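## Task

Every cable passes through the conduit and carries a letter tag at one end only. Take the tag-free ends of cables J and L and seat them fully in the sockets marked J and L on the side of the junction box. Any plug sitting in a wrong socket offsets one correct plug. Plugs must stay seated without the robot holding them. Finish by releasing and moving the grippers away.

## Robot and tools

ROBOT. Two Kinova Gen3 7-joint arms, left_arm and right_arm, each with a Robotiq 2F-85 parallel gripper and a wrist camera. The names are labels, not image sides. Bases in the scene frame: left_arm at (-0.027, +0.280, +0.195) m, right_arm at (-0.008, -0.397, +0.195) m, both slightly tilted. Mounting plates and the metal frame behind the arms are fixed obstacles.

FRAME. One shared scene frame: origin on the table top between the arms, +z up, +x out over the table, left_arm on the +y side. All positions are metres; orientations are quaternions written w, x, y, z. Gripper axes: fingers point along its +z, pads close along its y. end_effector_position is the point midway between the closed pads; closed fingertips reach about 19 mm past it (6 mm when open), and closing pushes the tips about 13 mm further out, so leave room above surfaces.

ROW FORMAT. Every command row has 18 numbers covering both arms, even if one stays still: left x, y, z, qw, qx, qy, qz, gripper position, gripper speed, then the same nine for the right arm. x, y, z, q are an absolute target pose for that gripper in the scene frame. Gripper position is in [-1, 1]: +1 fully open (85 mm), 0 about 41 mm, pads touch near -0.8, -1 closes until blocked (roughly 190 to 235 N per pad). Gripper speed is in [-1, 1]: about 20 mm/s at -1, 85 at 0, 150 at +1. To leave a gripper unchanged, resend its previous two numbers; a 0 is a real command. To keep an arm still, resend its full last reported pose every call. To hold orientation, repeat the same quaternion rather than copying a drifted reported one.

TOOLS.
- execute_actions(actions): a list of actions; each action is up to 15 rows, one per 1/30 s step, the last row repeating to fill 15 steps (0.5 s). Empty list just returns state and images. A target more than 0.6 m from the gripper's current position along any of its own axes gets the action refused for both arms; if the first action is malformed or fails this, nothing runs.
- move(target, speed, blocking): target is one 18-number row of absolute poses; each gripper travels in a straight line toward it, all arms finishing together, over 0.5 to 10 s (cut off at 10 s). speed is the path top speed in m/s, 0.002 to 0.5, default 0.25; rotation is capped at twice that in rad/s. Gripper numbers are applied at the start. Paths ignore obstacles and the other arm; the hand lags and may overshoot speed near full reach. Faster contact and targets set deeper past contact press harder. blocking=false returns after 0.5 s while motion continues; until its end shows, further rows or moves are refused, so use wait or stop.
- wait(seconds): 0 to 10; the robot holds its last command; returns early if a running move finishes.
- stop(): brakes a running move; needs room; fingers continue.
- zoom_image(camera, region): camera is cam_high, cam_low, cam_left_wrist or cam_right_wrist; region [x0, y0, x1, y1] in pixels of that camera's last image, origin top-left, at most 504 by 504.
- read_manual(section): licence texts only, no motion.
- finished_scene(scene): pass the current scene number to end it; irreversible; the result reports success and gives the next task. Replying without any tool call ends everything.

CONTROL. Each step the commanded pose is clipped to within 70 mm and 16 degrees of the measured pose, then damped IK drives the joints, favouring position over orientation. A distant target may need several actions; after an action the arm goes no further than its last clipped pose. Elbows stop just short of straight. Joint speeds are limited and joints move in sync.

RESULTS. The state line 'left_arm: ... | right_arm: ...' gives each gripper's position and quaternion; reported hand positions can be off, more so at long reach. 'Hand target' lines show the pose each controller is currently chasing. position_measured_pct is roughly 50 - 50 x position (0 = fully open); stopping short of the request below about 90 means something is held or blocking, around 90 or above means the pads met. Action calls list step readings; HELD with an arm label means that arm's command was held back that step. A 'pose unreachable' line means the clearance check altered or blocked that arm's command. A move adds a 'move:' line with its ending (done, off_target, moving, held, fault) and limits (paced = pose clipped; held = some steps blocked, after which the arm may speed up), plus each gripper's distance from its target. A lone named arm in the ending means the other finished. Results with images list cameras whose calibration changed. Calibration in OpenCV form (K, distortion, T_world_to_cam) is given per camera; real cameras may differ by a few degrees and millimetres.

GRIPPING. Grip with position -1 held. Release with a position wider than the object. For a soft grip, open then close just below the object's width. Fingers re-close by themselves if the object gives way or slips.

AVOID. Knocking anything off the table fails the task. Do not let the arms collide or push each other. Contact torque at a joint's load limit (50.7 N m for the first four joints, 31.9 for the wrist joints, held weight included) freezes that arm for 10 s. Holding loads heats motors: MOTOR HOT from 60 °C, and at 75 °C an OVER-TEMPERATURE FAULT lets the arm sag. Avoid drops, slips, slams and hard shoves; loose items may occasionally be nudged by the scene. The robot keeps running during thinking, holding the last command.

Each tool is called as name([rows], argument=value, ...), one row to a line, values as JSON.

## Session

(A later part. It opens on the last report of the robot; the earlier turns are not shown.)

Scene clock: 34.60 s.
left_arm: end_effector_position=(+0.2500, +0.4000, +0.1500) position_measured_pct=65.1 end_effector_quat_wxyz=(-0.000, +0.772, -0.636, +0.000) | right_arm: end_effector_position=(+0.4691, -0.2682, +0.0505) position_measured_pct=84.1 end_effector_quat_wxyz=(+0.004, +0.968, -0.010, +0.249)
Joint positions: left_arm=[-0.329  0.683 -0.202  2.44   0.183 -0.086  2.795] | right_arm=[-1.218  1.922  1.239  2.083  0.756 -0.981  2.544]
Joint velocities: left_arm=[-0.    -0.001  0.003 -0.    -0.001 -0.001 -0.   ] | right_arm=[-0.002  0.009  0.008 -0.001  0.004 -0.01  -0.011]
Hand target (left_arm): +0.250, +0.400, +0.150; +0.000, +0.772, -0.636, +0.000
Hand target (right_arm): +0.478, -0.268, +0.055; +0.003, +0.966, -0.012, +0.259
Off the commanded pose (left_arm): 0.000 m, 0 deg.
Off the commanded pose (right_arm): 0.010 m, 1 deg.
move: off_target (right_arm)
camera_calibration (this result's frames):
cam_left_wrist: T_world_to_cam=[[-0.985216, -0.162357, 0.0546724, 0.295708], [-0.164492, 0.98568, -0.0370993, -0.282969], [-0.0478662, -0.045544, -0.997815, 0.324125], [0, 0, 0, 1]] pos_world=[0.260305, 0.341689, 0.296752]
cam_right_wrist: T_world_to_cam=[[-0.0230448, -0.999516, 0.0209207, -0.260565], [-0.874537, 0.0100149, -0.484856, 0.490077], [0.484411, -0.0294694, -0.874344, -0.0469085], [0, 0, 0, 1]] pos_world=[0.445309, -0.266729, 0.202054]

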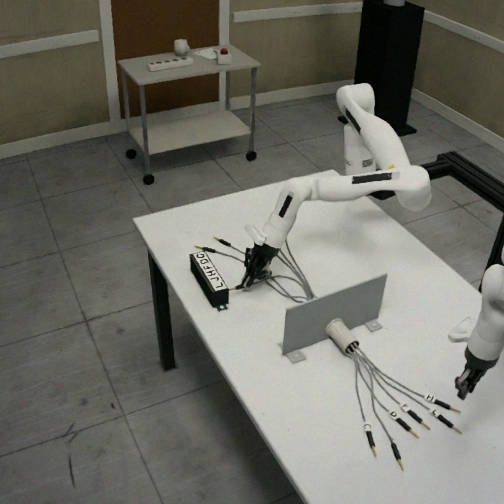

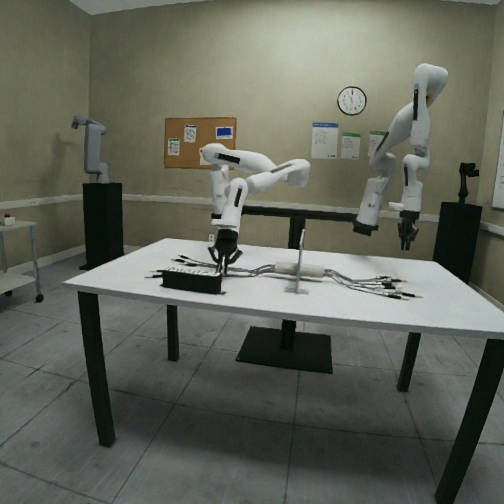

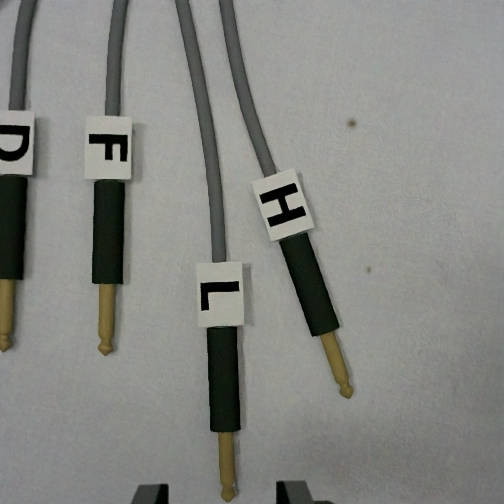

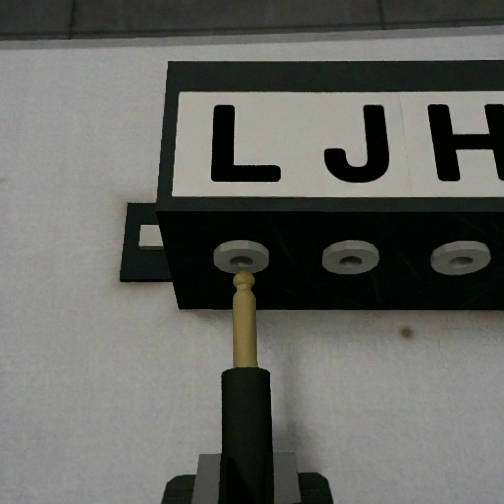

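move(target=[0.25,0.40,0.15,0,0.772,-0.636,0,-0.3,0,0.458,-0.2675,0.052,0.003,0.966,-0.012,0.259,-1,0], speed=0.03)

move(target=[0.25,0.40,0.15,0,0.772,-0.636,0,-0.3,0,0.461,-0.2675,0.06,0.003,0.966,-0.012,0.259,-1,0], speed=0.03)

move(target=[0.25,0.40,0.15,0,0.772,-0.636,0,-0.3,0,0.469,-0.2675,0.06,0.003,0.966,-0.012,0.259,-1,0], speed=0.01)

zoom_image(camera="cam_right_wrist", region=[170, 200, 410, 400])

Scene clock: 35.50 s.
left_arm: end_effector_position=(+0.2500, +0.4000, +0.1500) position_measured_pct=65.1 end_effector_quat_wxyz=(-0.000, +0.772, -0.636, +0.000) | right_arm: end_effector_position=(+0.4581, -0.2678, +0.0519) position_measured_pct=84.1 end_effector_quat_wxyz=(+0.003, +0.966, -0.012, +0.259)
Joint positions: left_arm=[-0.329  0.683 -0.202  2.44   0.183 -0.086  2.795] | right_arm=[-1.257  1.941  1.222  2.123  0.71  -0.987  2.549]
Joint velocities: left_arm=[ 0.     0.001  0.001 -0.    -0.002  0.    -0.   ] | right_arm=[-0.006  0.001 -0.002  0.003 -0.003  0.003  0.002]
Hand target (left_arm): +0.250, +0.400, +0.150; +0.000, +0.772, -0.636, +0.000
Hand target (right_arm): +0.458, -0.267, +0.052; +0.003, +0.966, -0.012, +0.259
Off the commanded pose (left_arm): 0.000 m, 0 deg.
Off the commanded pose (right_arm): 0.000 m, 0 deg.
move: done
camera_calibration (this result's frames):
cam_left_wrist: T_world_to_cam=[[-0.985216, -0.162358, 0.0546723, 0.295709], [-0.164493, 0.98568, -0.0370993, -0.282969], [-0.0478661, -0.045544, -0.997815, 0.324125], [0, 0, 0, 1]] pos_world=[0.260305, 0.341689, 0.296752]
cam_right_wrist: T_world_to_cam=[[-0.0266974, -0.999472, 0.0185099, -0.258579], [-0.864929, 0.0138122, -0.501704, 0.478674], [0.501184, -0.0294039, -0.864841, -0.0484932], [0, 0, 0, 1]] pos_world=[0.43142, -0.26648, 0.203]

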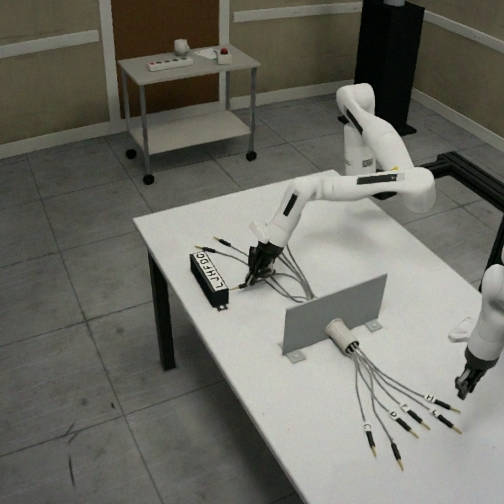

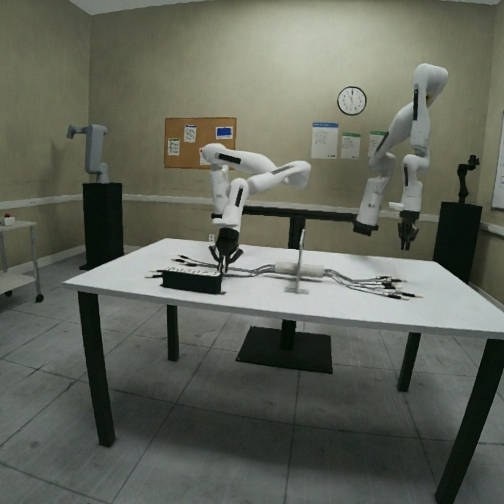

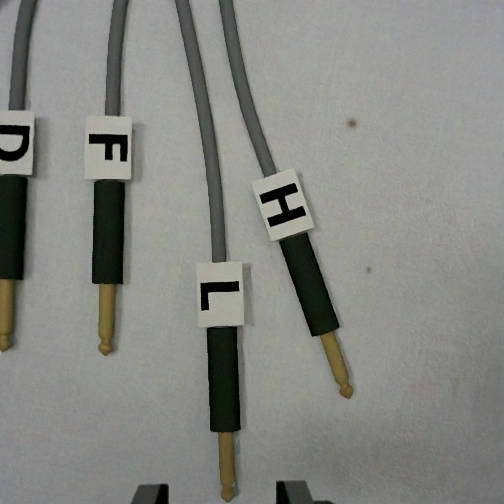

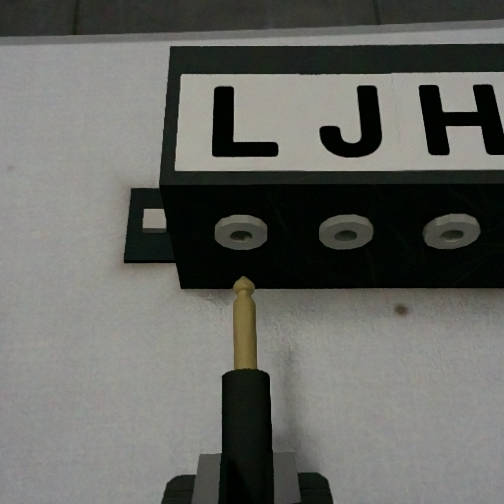

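Scene clock: 36.20 s.
left_arm: end_effector_position=(+0.2500, +0.4000, +0.1500) position_measured_pct=65.1 end_effector_quat_wxyz=(-0.000, +0.772, -0.636, +0.000) | right_arm: end_effector_position=(+0.4609, -0.2677, +0.0598) position_measured_pct=84.1 end_effector_quat_wxyz=(+0.003, +0.966, -0.012, +0.259)
Joint positions: left_arm=[-0.329  0.683 -0.202  2.44   0.183 -0.086  2.795] | right_arm=[-1.251  1.922  1.237  2.126  0.732 -0.989  2.551]
Joint velocities: left_arm=[-0.     0.001 -0.     0.     0.001  0.     0.   ] | right_arm=[ 0.001 -0.002  0.001  0.001  0.003 -0.    -0.001]
Hand target (left_arm): +0.250, +0.400, +0.150; +0.000, +0.772, -0.636, +0.000
Hand target (right_arm): +0.461, -0.268, +0.060; +0.003, +0.966, -0.012, +0.259
Off the commanded pose (left_arm): 0.000 m, 0 deg.
Off the commanded pose (right_arm): 0.000 m, 0 deg.
move: done
camera_calibration (this result's frames):
cam_left_wrist: T_world_to_cam=[[-0.985216, -0.162357, 0.0546726, 0.295708], [-0.164493, 0.98568, -0.0370993, -0.282969], [-0.0478663, -0.0455441, -0.997815, 0.324125], [0, 0, 0, 1]] pos_world=[0.260305, 0.341689, 0.296752]
cam_right_wrist: T_world_to_cam=[[-0.0262132, -0.999476, 0.018974, -0.258837], [-0.864865, 0.013156, -0.501831, 0.484895], [0.501319, -0.0295645, -0.864757, -0.0431813], [0, 0, 0, 1]] pos_world=[0.434232, -0.266358, 0.210905]

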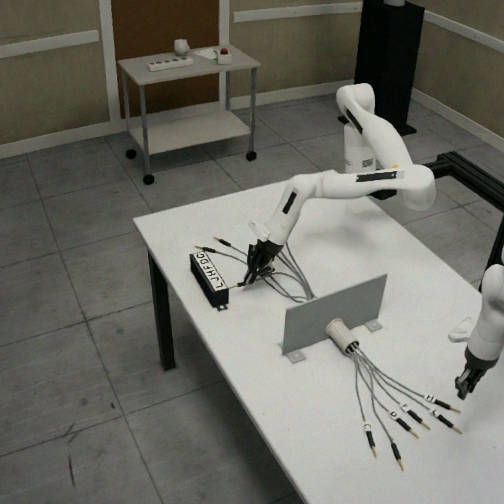

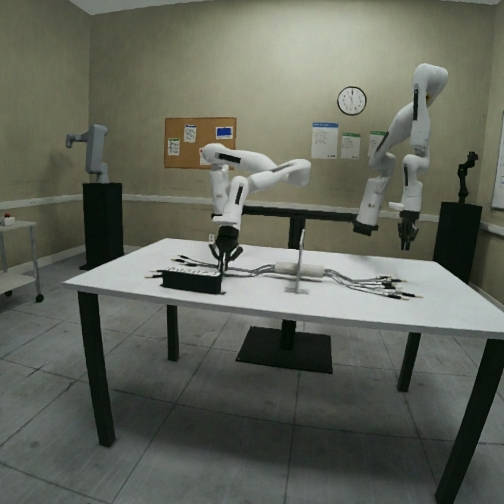

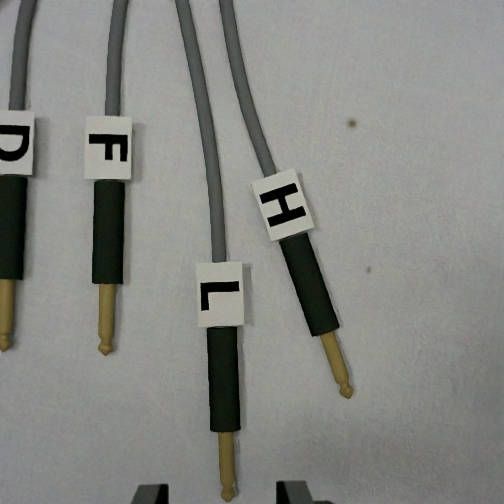

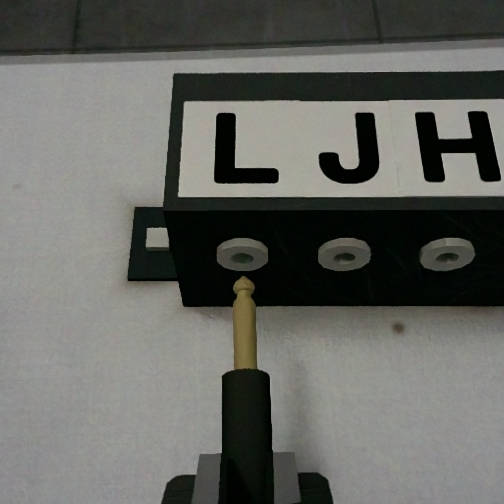

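Scene clock: 37.23 s.
left_arm: end_effector_position=(+0.2500, +0.4000, +0.1500) position_measured_pct=65.1 end_effector_quat_wxyz=(-0.000, +0.772, -0.636, +0.000) | right_arm: end_effector_position=(+0.4689, -0.2676, +0.0599) position_measured_pct=84.1 end_effector_quat_wxyz=(+0.003, +0.966, -0.012, +0.259)
Joint positions: left_arm=[-0.329  0.683 -0.202  2.44   0.183 -0.086  2.795] | right_arm=[-1.233  1.917  1.247  2.105  0.744 -0.983  2.548]
Joint velocities: left_arm=[-0.    -0.001 -0.002  0.    -0.     0.    -0.   ] | right_arm=[ 0.001 -0.     0.001 -0.003  0.001  0.    -0.   ]
Hand target (left_arm): +0.250, +0.400, +0.150; +0.000, +0.772, -0.636, +0.000
Hand target (right_arm): +0.469, -0.268, +0.060; +0.003, +0.966, -0.012, +0.259
Off the commanded pose (left_arm): 0.000 m, 0 deg.
Off the commanded pose (right_arm): 0.000 m, 0 deg.
move: done
camera_calibration (this result's frames):
cam_left_wrist: T_world_to_cam=[[-0.985216, -0.162357, 0.0546726, 0.295708], [-0.164492, 0.98568, -0.0370994, -0.282969], [-0.0478664, -0.0455441, -0.997815, 0.324126], [0, 0, 0, 1]] pos_world=[0.260305, 0.341689, 0.296752]
cam_right_wrist: T_world_to_cam=[[-0.0261668, -0.999481, 0.0187833, -0.258541], [-0.864884, 0.0132127, -0.501797, 0.491856], [0.501289, -0.0293759, -0.864781, -0.0470357], [0, 0, 0, 1]] pos_world=[0.442212, -0.266288, 0.210993]

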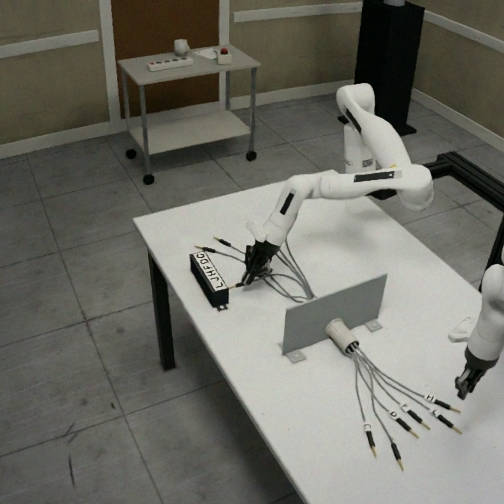

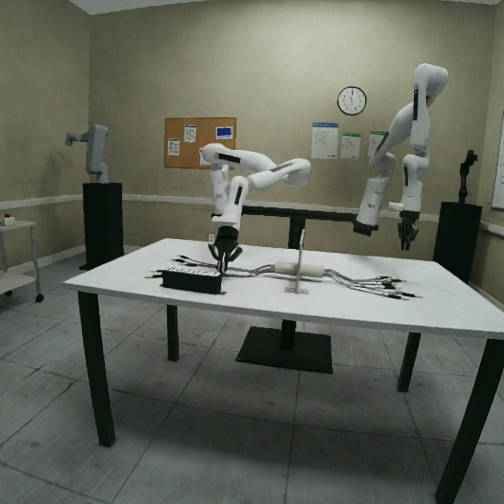

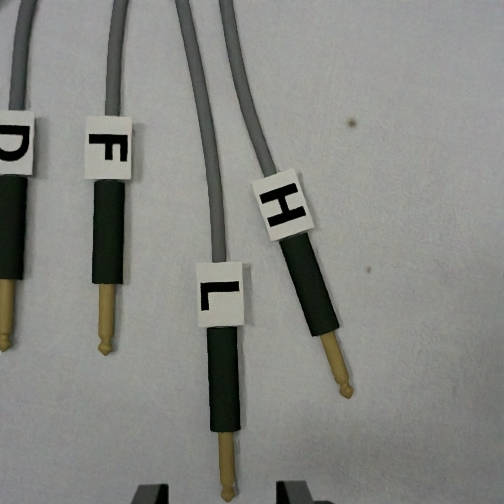

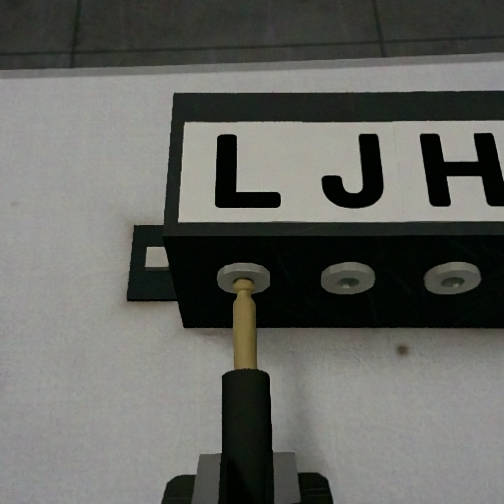

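Region (170, 200, 410, 400) of cam_right_wrist's 504x504 image, scaled by 2.100.

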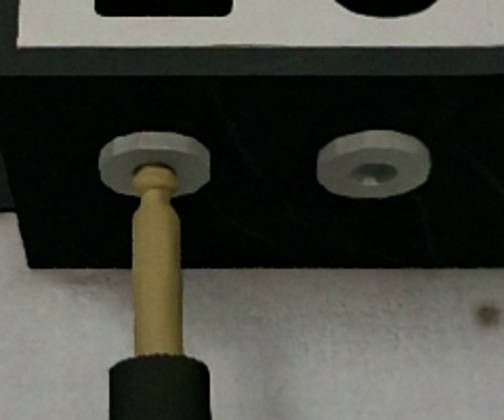

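Entering.

move(target=[0.25,0.40,0.15,0,0.772,-0.636,0,-0.3,0,0.478,-0.2677,0.06,0.003,0.966,-0.012,0.259,-1,0], speed=0.01)

Scene clock: 38.40 s.
left_arm: end_effector_position=(+0.2500, +0.4000, +0.1500) position_measured_pct=65.1 end_effector_quat_wxyz=(-0.000, +0.772, -0.636, +0.000) | right_arm: end_effector_position=(+0.4770, -0.2678, +0.0590) position_measured_pct=84.1 end_effector_quat_wxyz=(+0.003, +0.966, -0.012, +0.258)
Joint positions: left_arm=[-0.329  0.683 -0.202  2.44   0.183 -0.086  2.795] | right_arm=[-1.213  1.914  1.256  2.081  0.759 -0.978  2.543]
Joint velocities: left_arm=[ 0.    -0.002 -0.     0.     0.001  0.001 -0.   ] | right_arm=[ 0.002  0.002  0.001 -0.001  0.001 -0.001 -0.002]
Hand target (left_arm): +0.250, +0.400, +0.150; +0.000, +0.772, -0.636, +0.000
Hand target (right_arm): +0.478, -0.268, +0.060; +0.003, +0.966, -0.012, +0.259
Off the commanded pose (left_arm): 0.000 m, 0 deg.
Off the commanded pose (right_arm): 0.001 m, 0 deg.
move: done
camera_calibration (this result's frames):
cam_left_wrist: T_world_to_cam=[[-0.985216, -0.162358, 0.0546723, 0.295709], [-0.164493, 0.98568, -0.0370991, -0.282969], [-0.0478661, -0.0455439, -0.997815, 0.324125], [0, 0, 0, 1]] pos_world=[0.260305, 0.341689, 0.296752]
cam_right_wrist: T_world_to_cam=[[-0.0254986, -0.999496, 0.0189253, -0.2588], [-0.866166, 0.0126375, -0.499596, 0.498769], [0.499105, -0.0291315, -0.866052, -0.0507173], [0, 0, 0, 1]] pos_world=[0.450731, -0.26645, 0.210157]

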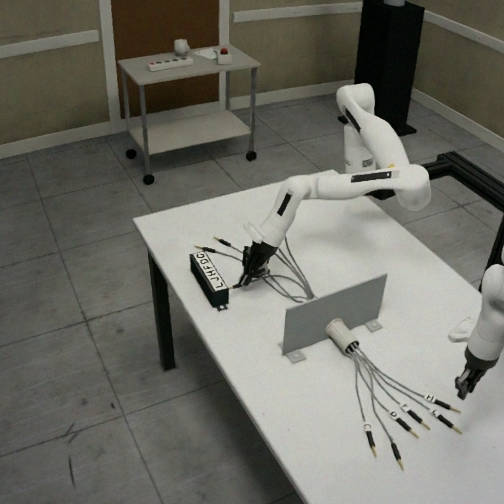

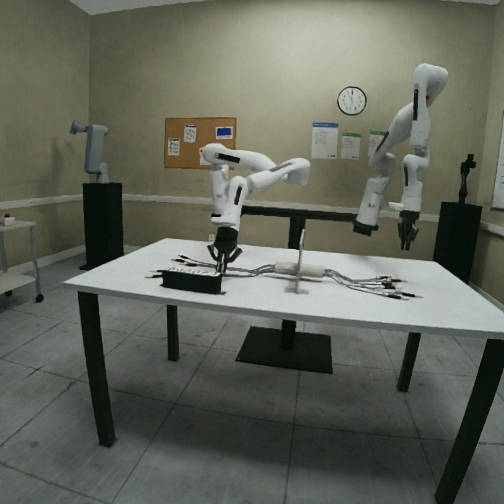

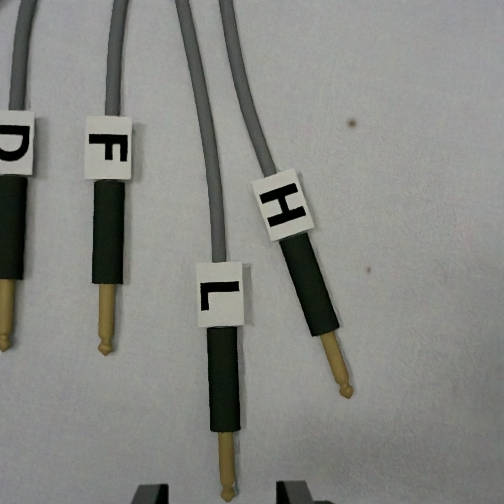

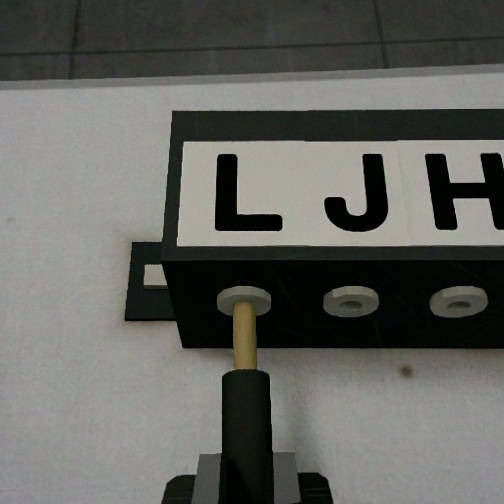

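move(target=[0.25,0.40,0.15,0,0.772,-0.636,0,-0.3,0,0.503,-0.2683,0.0595,0.003,0.966,-0.012,0.259,-1,0], speed=0.015)

Scene clock: 40.43 s.
left_arm: end_effector_position=(+0.2500, +0.4000, +0.1500) position_measured_pct=65.1 end_effector_quat_wxyz=(-0.000, +0.772, -0.636, +0.000) | right_arm: end_effector_position=(+0.4862, -0.2675, +0.0557) position_measured_pct=84.1 end_effector_quat_wxyz=(+0.003, +0.970, -0.010, +0.244)
Joint positions: left_arm=[-0.329  0.683 -0.202  2.44   0.183 -0.086  2.795] | right_arm=[-1.178  1.909  1.284  2.037  0.817 -0.991  2.512]
Joint velocities: left_arm=[-0.    -0.     0.001  0.     0.     0.    -0.   ] | right_arm=[-0.005  0.016  0.017 -0.001  0.005 -0.018 -0.02 ]
Hand target (left_arm): +0.250, +0.400, +0.150; +0.000, +0.772, -0.636, +0.000
Hand target (right_arm): +0.502, -0.268, +0.060; +0.003, +0.966, -0.012, +0.259
Off the commanded pose (left_arm): 0.000 m, 0 deg.
Off the commanded pose (right_arm): 0.017 m, 2 deg.
move: off_target (right_arm)
camera_calibration (this result's frames):
cam_left_wrist: T_world_to_cam=[[-0.985216, -0.162357, 0.0546725, 0.295708], [-0.164493, 0.98568, -0.0370993, -0.282969], [-0.0478662, -0.045544, -0.997815, 0.324125], [0, 0, 0, 1]] pos_world=[0.260305, 0.341689, 0.296752]
cam_right_wrist: T_world_to_cam=[[-0.0219908, -0.999572, 0.0192961, -0.25993], [-0.880412, 0.0102171, -0.474099, 0.509878], [0.473699, -0.0274144, -0.88026, -0.044506], [0, 0, 0, 1]] pos_world=[0.46427, -0.266248, 0.207571]

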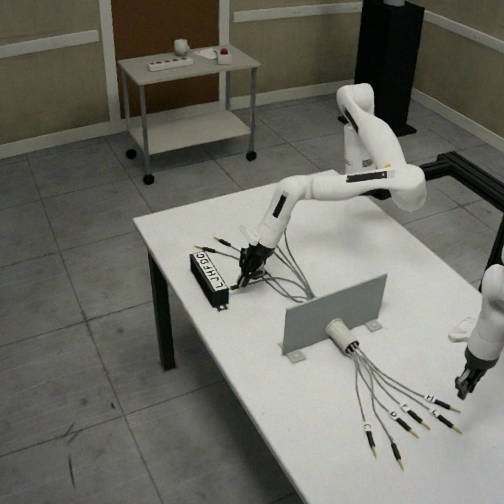

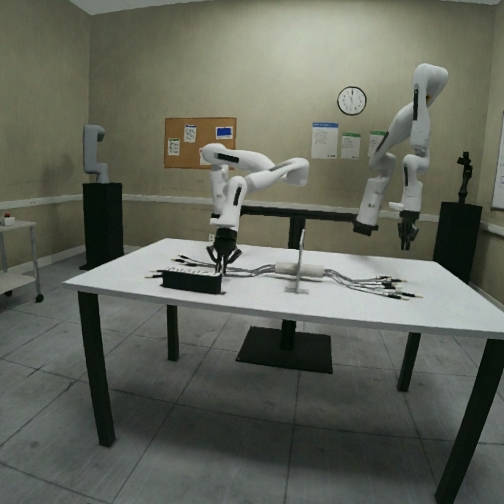

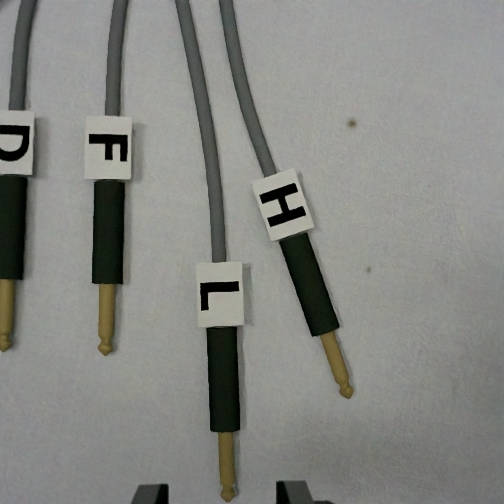

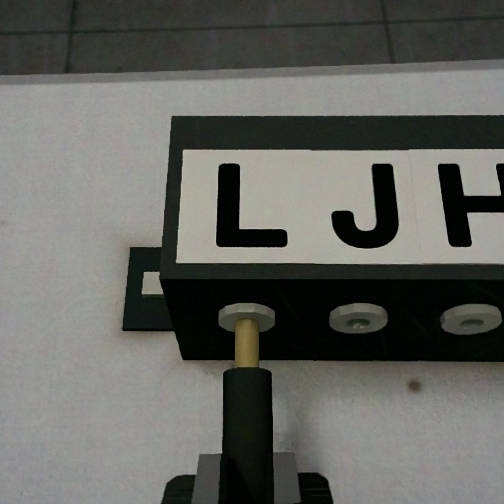

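move(target=[0.25,0.40,0.15,0,0.772,-0.636,0,-0.3,0,0.486,-0.2678,0.056,0.003,0.966,-0.012,0.259,-0.4,0], speed=0.015)

move(target=[0.25,0.40,0.15,0,0.772,-0.636,0,-0.3,0,0.486,-0.2678,0.048,0.003,0.966,-0.012,0.259,-0.4,0], speed=0.03)

move(target=[0.25,0.40,0.15,0,0.772,-0.636,0,-0.3,0,0.486,-0.2678,0.048,0.003,0.966,-0.012,0.259,-1,0])

move(target=[0.25,0.40,0.15,0,0.772,-0.636,0,-0.3,0,0.504,-0.2682,0.049,0.003,0.966,-0.012,0.259,-1,0], speed=0.015)

Scene clock: 41.93 s.
left_arm: end_effector_position=(+0.2500, +0.4000, +0.1500) position_measured_pct=65.1 end_effector_quat_wxyz=(-0.000, +0.772, -0.636, +0.000) | right_arm: end_effector_position=(+0.4860, -0.2678, +0.0561) position_measured_pct=69.8 end_effector_quat_wxyz=(+0.003, +0.966, -0.012, +0.259)
Joint positions: left_arm=[-0.329  0.683 -0.202  2.44   0.183 -0.086  2.795] | right_arm=[-1.2    1.933  1.277  2.055  0.765 -0.985  2.518]
Joint velocities: left_arm=[ 0.     0.    -0.002  0.     0.001 -0.001  0.   ] | right_arm=[-0.003  0.002 -0.002  0.    -0.003  0.002  0.001]
Hand target (left_arm): +0.250, +0.400, +0.150; +0.000, +0.772, -0.636, +0.000
Hand target (right_arm): +0.486, -0.268, +0.056; +0.003, +0.966, -0.012, +0.259
Off the commanded pose (left_arm): 0.000 m, 0 deg.
Off the commanded pose (right_arm): 0.000 m, 0 deg.
move: done
camera_calibration (this result's frames):
cam_left_wrist: T_world_to_cam=[[-0.985216, -0.162357, 0.0546723, 0.295708], [-0.164492, 0.98568, -0.0370993, -0.282969], [-0.0478661, -0.045544, -0.997815, 0.324125], [0, 0, 0, 1]] pos_world=[0.260305, 0.341689, 0.296752]
cam_right_wrist: T_world_to_cam=[[-0.0262327, -0.999489, 0.0182369, -0.258125], [-0.864849, 0.0135421, -0.501849, 0.504813], [0.501345, -0.028937, -0.864763, -0.0588739], [0, 0, 0, 1]] pos_world=[0.459332, -0.266533, 0.207135]

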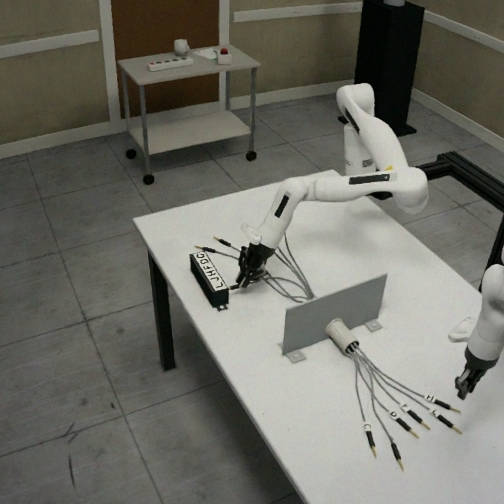

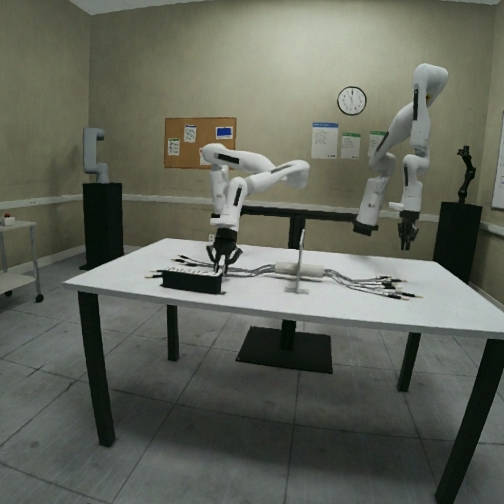

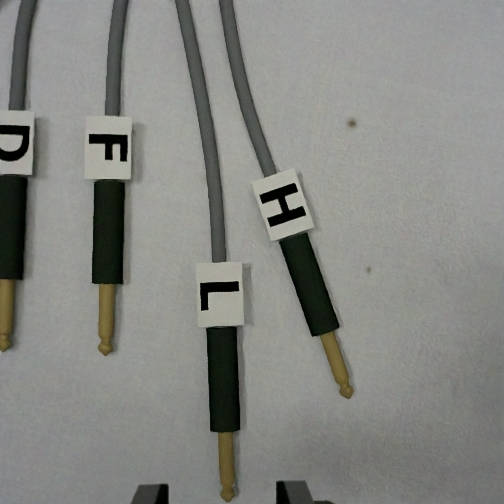

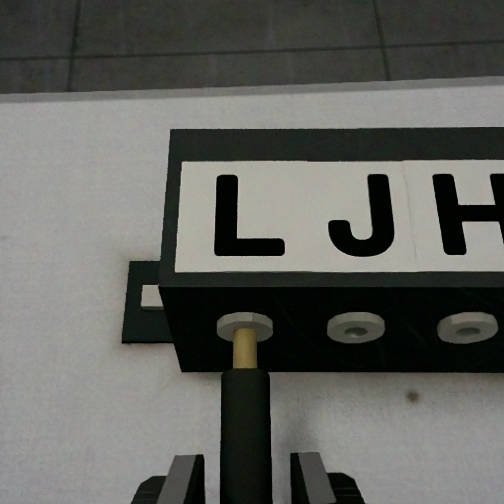

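Scene clock: 42.63 s.
left_arm: end_effector_position=(+0.2500, +0.4000, +0.1500) position_measured_pct=65.1 end_effector_quat_wxyz=(-0.000, +0.772, -0.636, +0.000) | right_arm: end_effector_position=(+0.4860, -0.2677, +0.0481) position_measured_pct=69.8 end_effector_quat_wxyz=(+0.003, +0.966, -0.012, +0.259)
Joint positions: left_arm=[-0.329  0.683 -0.202  2.44   0.183 -0.086  2.795] | right_arm=[-1.2    1.949  1.267  2.045  0.748 -0.979  2.516]
Joint velocities: left_arm=[-0.     0.001 -0.001  0.    -0.001 -0.     0.   ] | right_arm=[ 0.     0.003 -0.001 -0.001 -0.001  0.002  0.   ]
Hand target (left_arm): +0.250, +0.400, +0.150; +0.000, +0.772, -0.636, +0.000
Hand target (right_arm): +0.486, -0.268, +0.048; +0.003, +0.966, -0.012, +0.259
Off the commanded pose (left_arm): 0.000 m, 0 deg.
Off the commanded pose (right_arm): 0.000 m, 0 deg.
move: done
camera_calibration (this result's frames):
cam_left_wrist: T_world_to_cam=[[-0.985216, -0.162357, 0.0546725, 0.295708], [-0.164492, 0.98568, -0.0370994, -0.282969], [-0.0478663, -0.0455441, -0.997815, 0.324126], [0, 0, 0, 1]] pos_world=[0.260305, 0.341689, 0.296752]
cam_right_wrist: T_world_to_cam=[[-0.0261847, -0.99949, 0.0182552, -0.257953], [-0.864814, 0.0134893, -0.501911, 0.500774], [0.501409, -0.0289298, -0.864726, -0.0657836], [0, 0, 0, 1]] pos_world=[0.459307, -0.26648, 0.199169]

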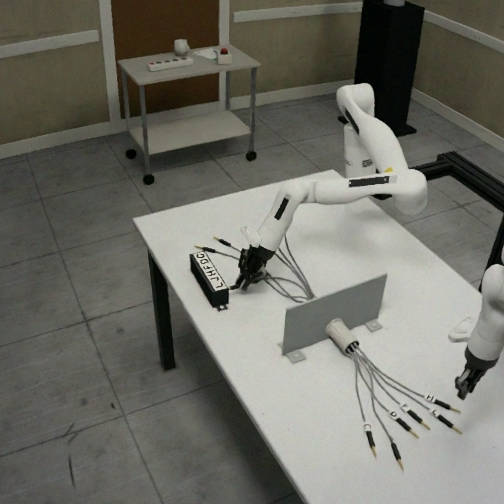

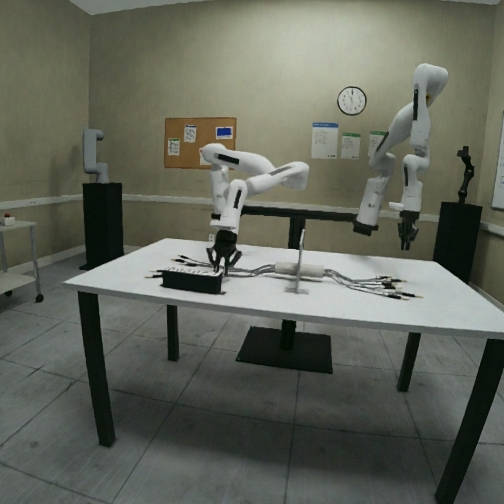

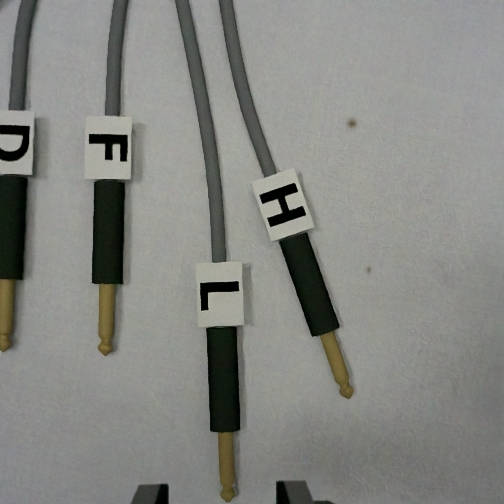

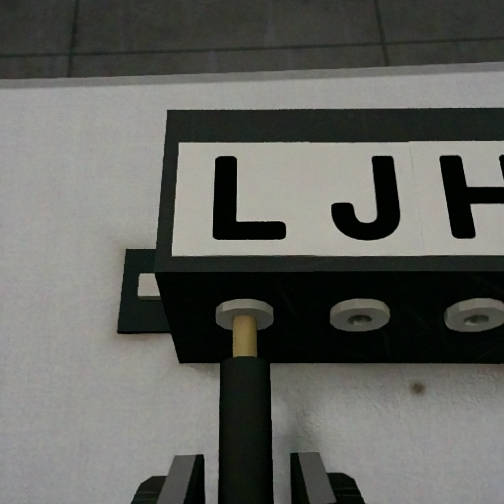

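Scene clock: 43.33 s.
left_arm: end_effector_position=(+0.2500, +0.4000, +0.1500) position_measured_pct=65.1 end_effector_quat_wxyz=(-0.000, +0.772, -0.636, +0.000) | right_arm: end_effector_position=(+0.4859, -0.2675, +0.0483) position_measured_pct=82.5 end_effector_quat_wxyz=(+0.003, +0.966, -0.012, +0.259)
Joint positions: left_arm=[-0.329  0.683 -0.202  2.44   0.183 -0.086  2.795] | right_arm=[-1.2    1.949  1.267  2.045  0.748 -0.98   2.515]
Joint velocities: left_arm=[ 0.001  0.001  0.001  0.     0.001 -0.    -0.   ] | right_arm=[ 0.002 -0.001  0.001  0.001  0.    -0.    -0.   ]
Hand target (left_arm): +0.250, +0.400, +0.150; +0.000, +0.772, -0.636, +0.000
Hand target (right_arm): +0.486, -0.268, +0.048; +0.003, +0.966, -0.012, +0.259
Off the commanded pose (left_arm): 0.000 m, 0 deg.
Off the commanded pose (right_arm): 0.000 m, 0 deg.
move: done
camera_calibration (this result's frames):
cam_left_wrist: T_world_to_cam=[[-0.985216, -0.162358, 0.0546725, 0.295708], [-0.164493, 0.98568, -0.0370992, -0.282969], [-0.0478662, -0.045544, -0.997815, 0.324125], [0, 0, 0, 1]] pos_world=[0.260305, 0.341689, 0.296752]
cam_right_wrist: T_world_to_cam=[[-0.0260395, -0.999499, 0.0180187, -0.257831], [-0.864791, 0.013481, -0.501951, 0.500712], [0.501457, -0.028653, -0.864708, -0.0654977], [0, 0, 0, 1]] pos_world=[0.459142, -0.266328, 0.199343]

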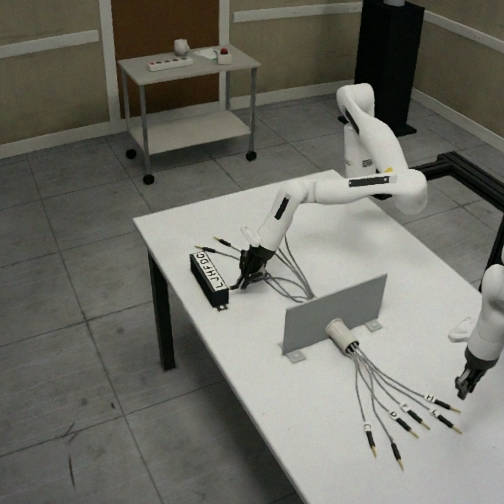

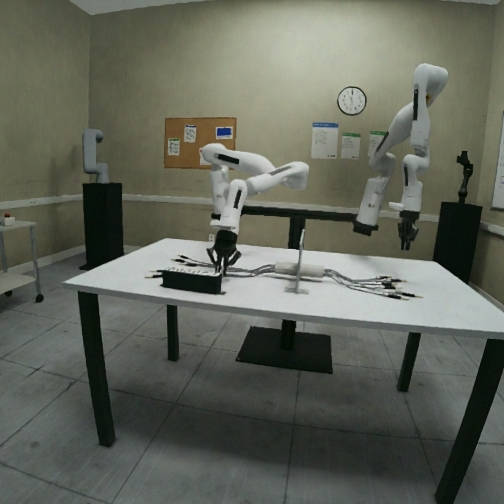

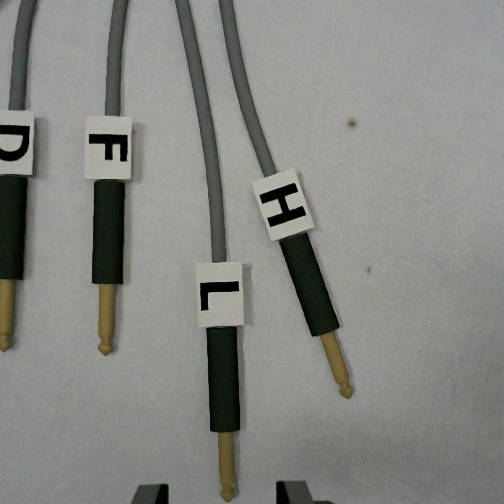

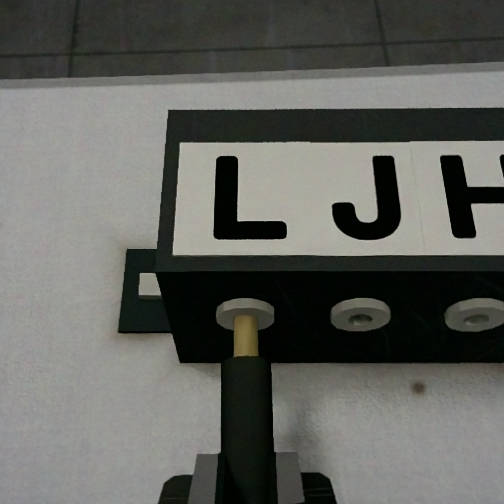

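Scene clock: 44.77 s.
left_arm: end_effector_position=(+0.2500, +0.4000, +0.1500) position_measured_pct=65.1 end_effector_quat_wxyz=(-0.000, +0.772, -0.636, +0.000) | right_arm: end_effector_position=(+0.4877, -0.2673, +0.0473) position_measured_pct=82.5 end_effector_quat_wxyz=(+0.003, +0.969, -0.011, +0.245)
Joint positions: left_arm=[-0.329  0.683 -0.202  2.44   0.183 -0.086  2.795] | right_arm=[-1.181  1.943  1.289  2.024  0.798 -0.999  2.491]
Joint velocities: left_arm=[-0. -0.  0. -0.  0.  0.  0.] | right_arm=[-0.003  0.017  0.017 -0.     0.005 -0.018 -0.02 ]
Hand target (left_arm): +0.250, +0.400, +0.150; +0.000, +0.772, -0.636, +0.000
Hand target (right_arm): +0.503, -0.268, +0.049; +0.003, +0.966, -0.012, +0.259
Off the commanded pose (left_arm): 0.000 m, 0 deg.
Off the commanded pose (right_arm): 0.016 m, 2 deg.
move: off_target (right_arm)
camera_calibration (this result's frames):
cam_left_wrist: T_world_to_cam=[[-0.985216, -0.162357, 0.0546725, 0.295708], [-0.164493, 0.98568, -0.0370993, -0.282969], [-0.0478662, -0.045544, -0.997815, 0.324125], [0, 0, 0, 1]] pos_world=[0.260305, 0.341689, 0.296752]
cam_right_wrist: T_world_to_cam=[[-0.023138, -0.999549, 0.0191449, -0.258985], [-0.878819, 0.0112066, -0.477023, 0.506891], [0.476593, -0.0278622, -0.878682, -0.0542217], [0, 0, 0, 1]] pos_world=[0.465315, -0.266059, 0.199114]

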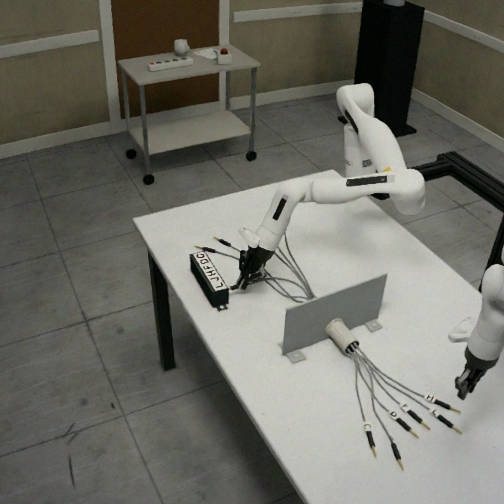

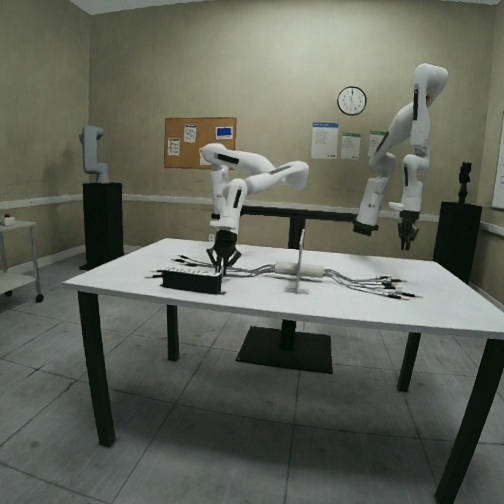

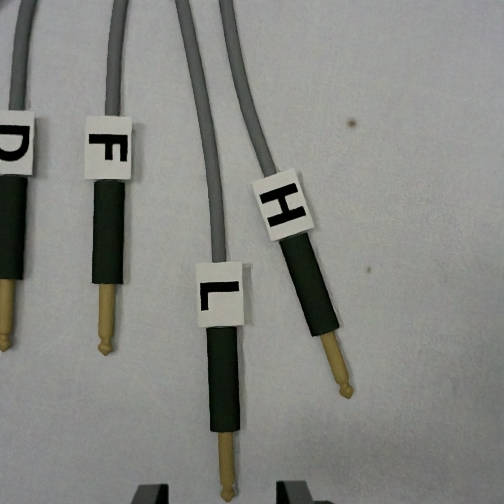

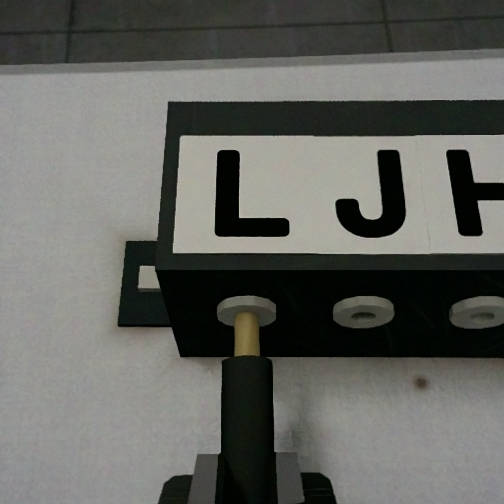

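move(target=[0.25,0.40,0.15,0,0.772,-0.636,0,-0.3,0,0.506,-0.2682,0.055,0.003,0.96,-0.012,0.28,-1,0], speed=0.015)

Scene clock: 47.47 s.
left_arm: end_effector_position=(+0.2500, +0.4000, +0.1500) position_measured_pct=65.1 end_effector_quat_wxyz=(-0.000, +0.772, -0.636, +0.000) | right_arm: end_effector_position=(+0.4952, -0.2678, +0.0484) position_measured_pct=82.5 end_effector_quat_wxyz=(+0.003, +0.963, -0.010, +0.268)
Joint positions: left_arm=[-0.329  0.683 -0.202  2.44   0.183 -0.086  2.795] | right_arm=[-1.198  1.985  1.3    2.031  0.736 -0.998  2.489]
Joint velocities: left_arm=[-0.001  0.002  0.     0.     0.001  0.001 -0.   ] | right_arm=[-0.004  0.014  0.011  0.002  0.    -0.011 -0.013]
Hand target (left_arm): +0.250, +0.400, +0.150; +0.000, +0.772, -0.636, +0.000
Hand target (right_arm): +0.506, -0.268, +0.055; +0.003, +0.960, -0.012, +0.280
Off the commanded pose (left_arm): 0.000 m, 0 deg.
Off the commanded pose (right_arm): 0.013 m, 1 deg.
move: off_target (right_arm)
camera_calibration (this result's frames):
cam_left_wrist: T_world_to_cam=[[-0.985216, -0.162357, 0.0546724, 0.295708], [-0.164492, 0.98568, -0.0370993, -0.282969], [-0.0478662, -0.045544, -0.997815, 0.324125], [0, 0, 0, 1]] pos_world=[0.260305, 0.341689, 0.296752]
cam_right_wrist: T_world_to_cam=[[-0.0222423, -0.999574, 0.0188771, -0.259786], [-0.85567, 0.00926824, -0.51744, 0.503956], [0.517044, -0.0276616, -0.855511, -0.0779265], [0, 0, 0, 1]] pos_world=[0.465733, -0.266502, 0.199004]

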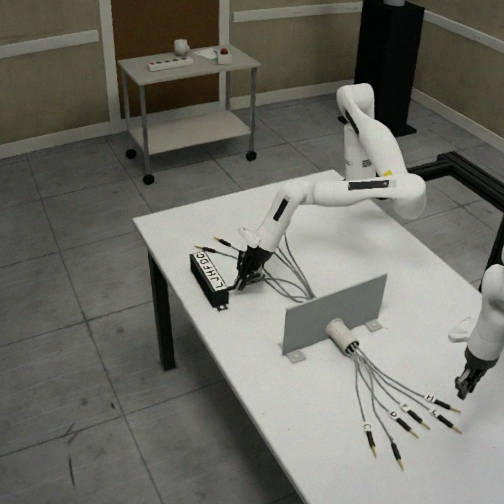

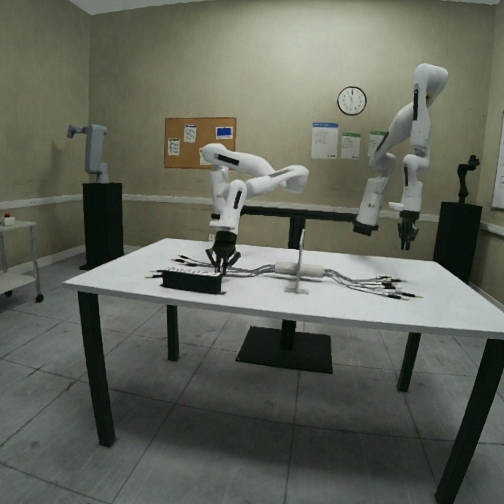

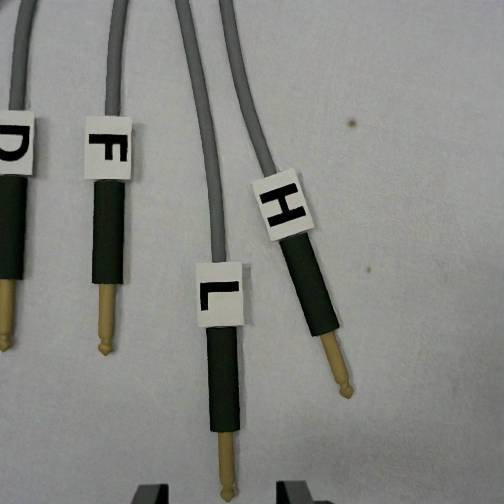

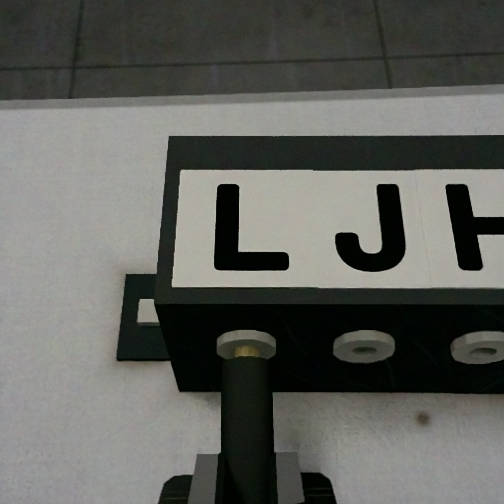

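move(target=[0.25,0.40,0.15,0,0.772,-0.636,0,-0.3,0,0.512,-0.2684,0.054,0.003,0.96,-0.012,0.28,-1,0], speed=0.012)

Scene clock: 49.30 s.
left_arm: end_effector_position=(+0.2500, +0.4000, +0.1500) position_measured_pct=65.1 end_effector_quat_wxyz=(-0.000, +0.772, -0.636, +0.000) | right_arm: end_effector_position=(+0.4958, -0.2676, +0.0481) position_measured_pct=82.5 end_effector_quat_wxyz=(+0.003, +0.965, -0.010, +0.264)
Joint positions: left_arm=[-0.329  0.683 -0.202  2.44   0.183 -0.086  2.795] | right_arm=[-1.196  1.998  1.32   2.024  0.752 -1.018  2.464]
Joint velocities: left_arm=[ 0.     0.    -0.002 -0.    -0.001  0.    -0.   ] | right_arm=[-0.005  0.019  0.017 -0.001  0.004 -0.017 -0.021]
Hand target (left_arm): +0.250, +0.400, +0.150; +0.000, +0.772, -0.636, +0.000
Hand target (right_arm): +0.511, -0.268, +0.054; +0.003, +0.960, -0.012, +0.280
Off the commanded pose (left_arm): 0.000 m, 0 deg.
Off the commanded pose (right_arm): 0.017 m, 2 deg.
move: off_target (right_arm)
camera_calibration (this result's frames):
cam_left_wrist: T_world_to_cam=[[-0.985216, -0.162357, 0.0546725, 0.295708], [-0.164492, 0.98568, -0.0370994, -0.282969], [-0.0478663, -0.0455441, -0.997815, 0.324125], [0, 0, 0, 1]] pos_world=[0.260305, 0.341689, 0.296752]
cam_right_wrist: T_world_to_cam=[[-0.0220026, -0.999578, 0.018977, -0.259731], [-0.859842, 0.00923538, -0.510476, 0.506011], [0.510085, -0.027549, -0.859682, -0.0748834], [0, 0, 0, 1]] pos_world=[0.467572, -0.266357, 0.198859]

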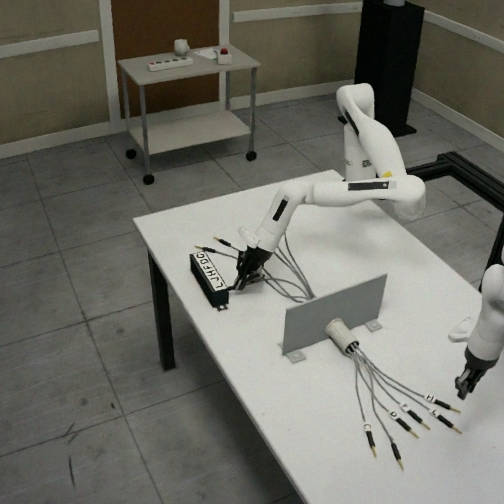

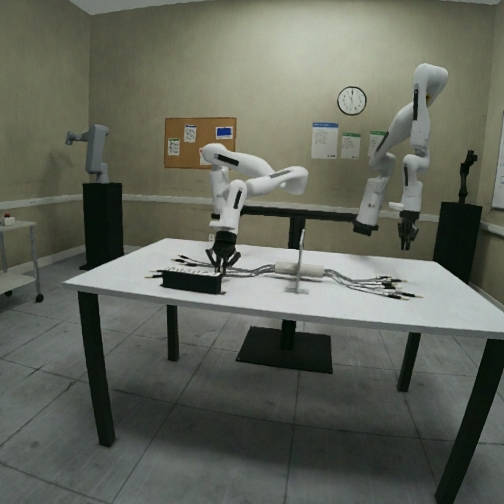

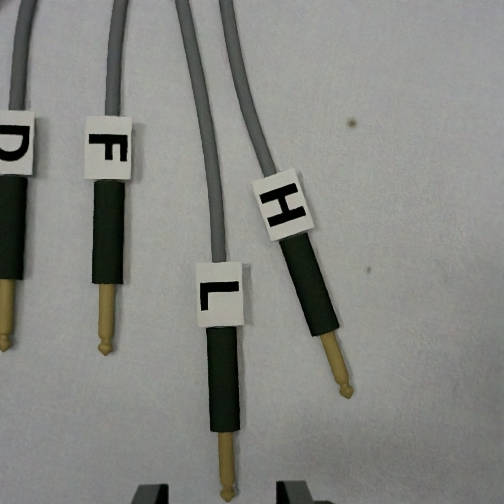

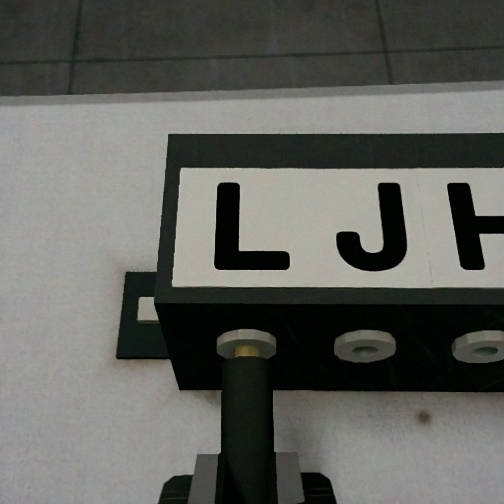

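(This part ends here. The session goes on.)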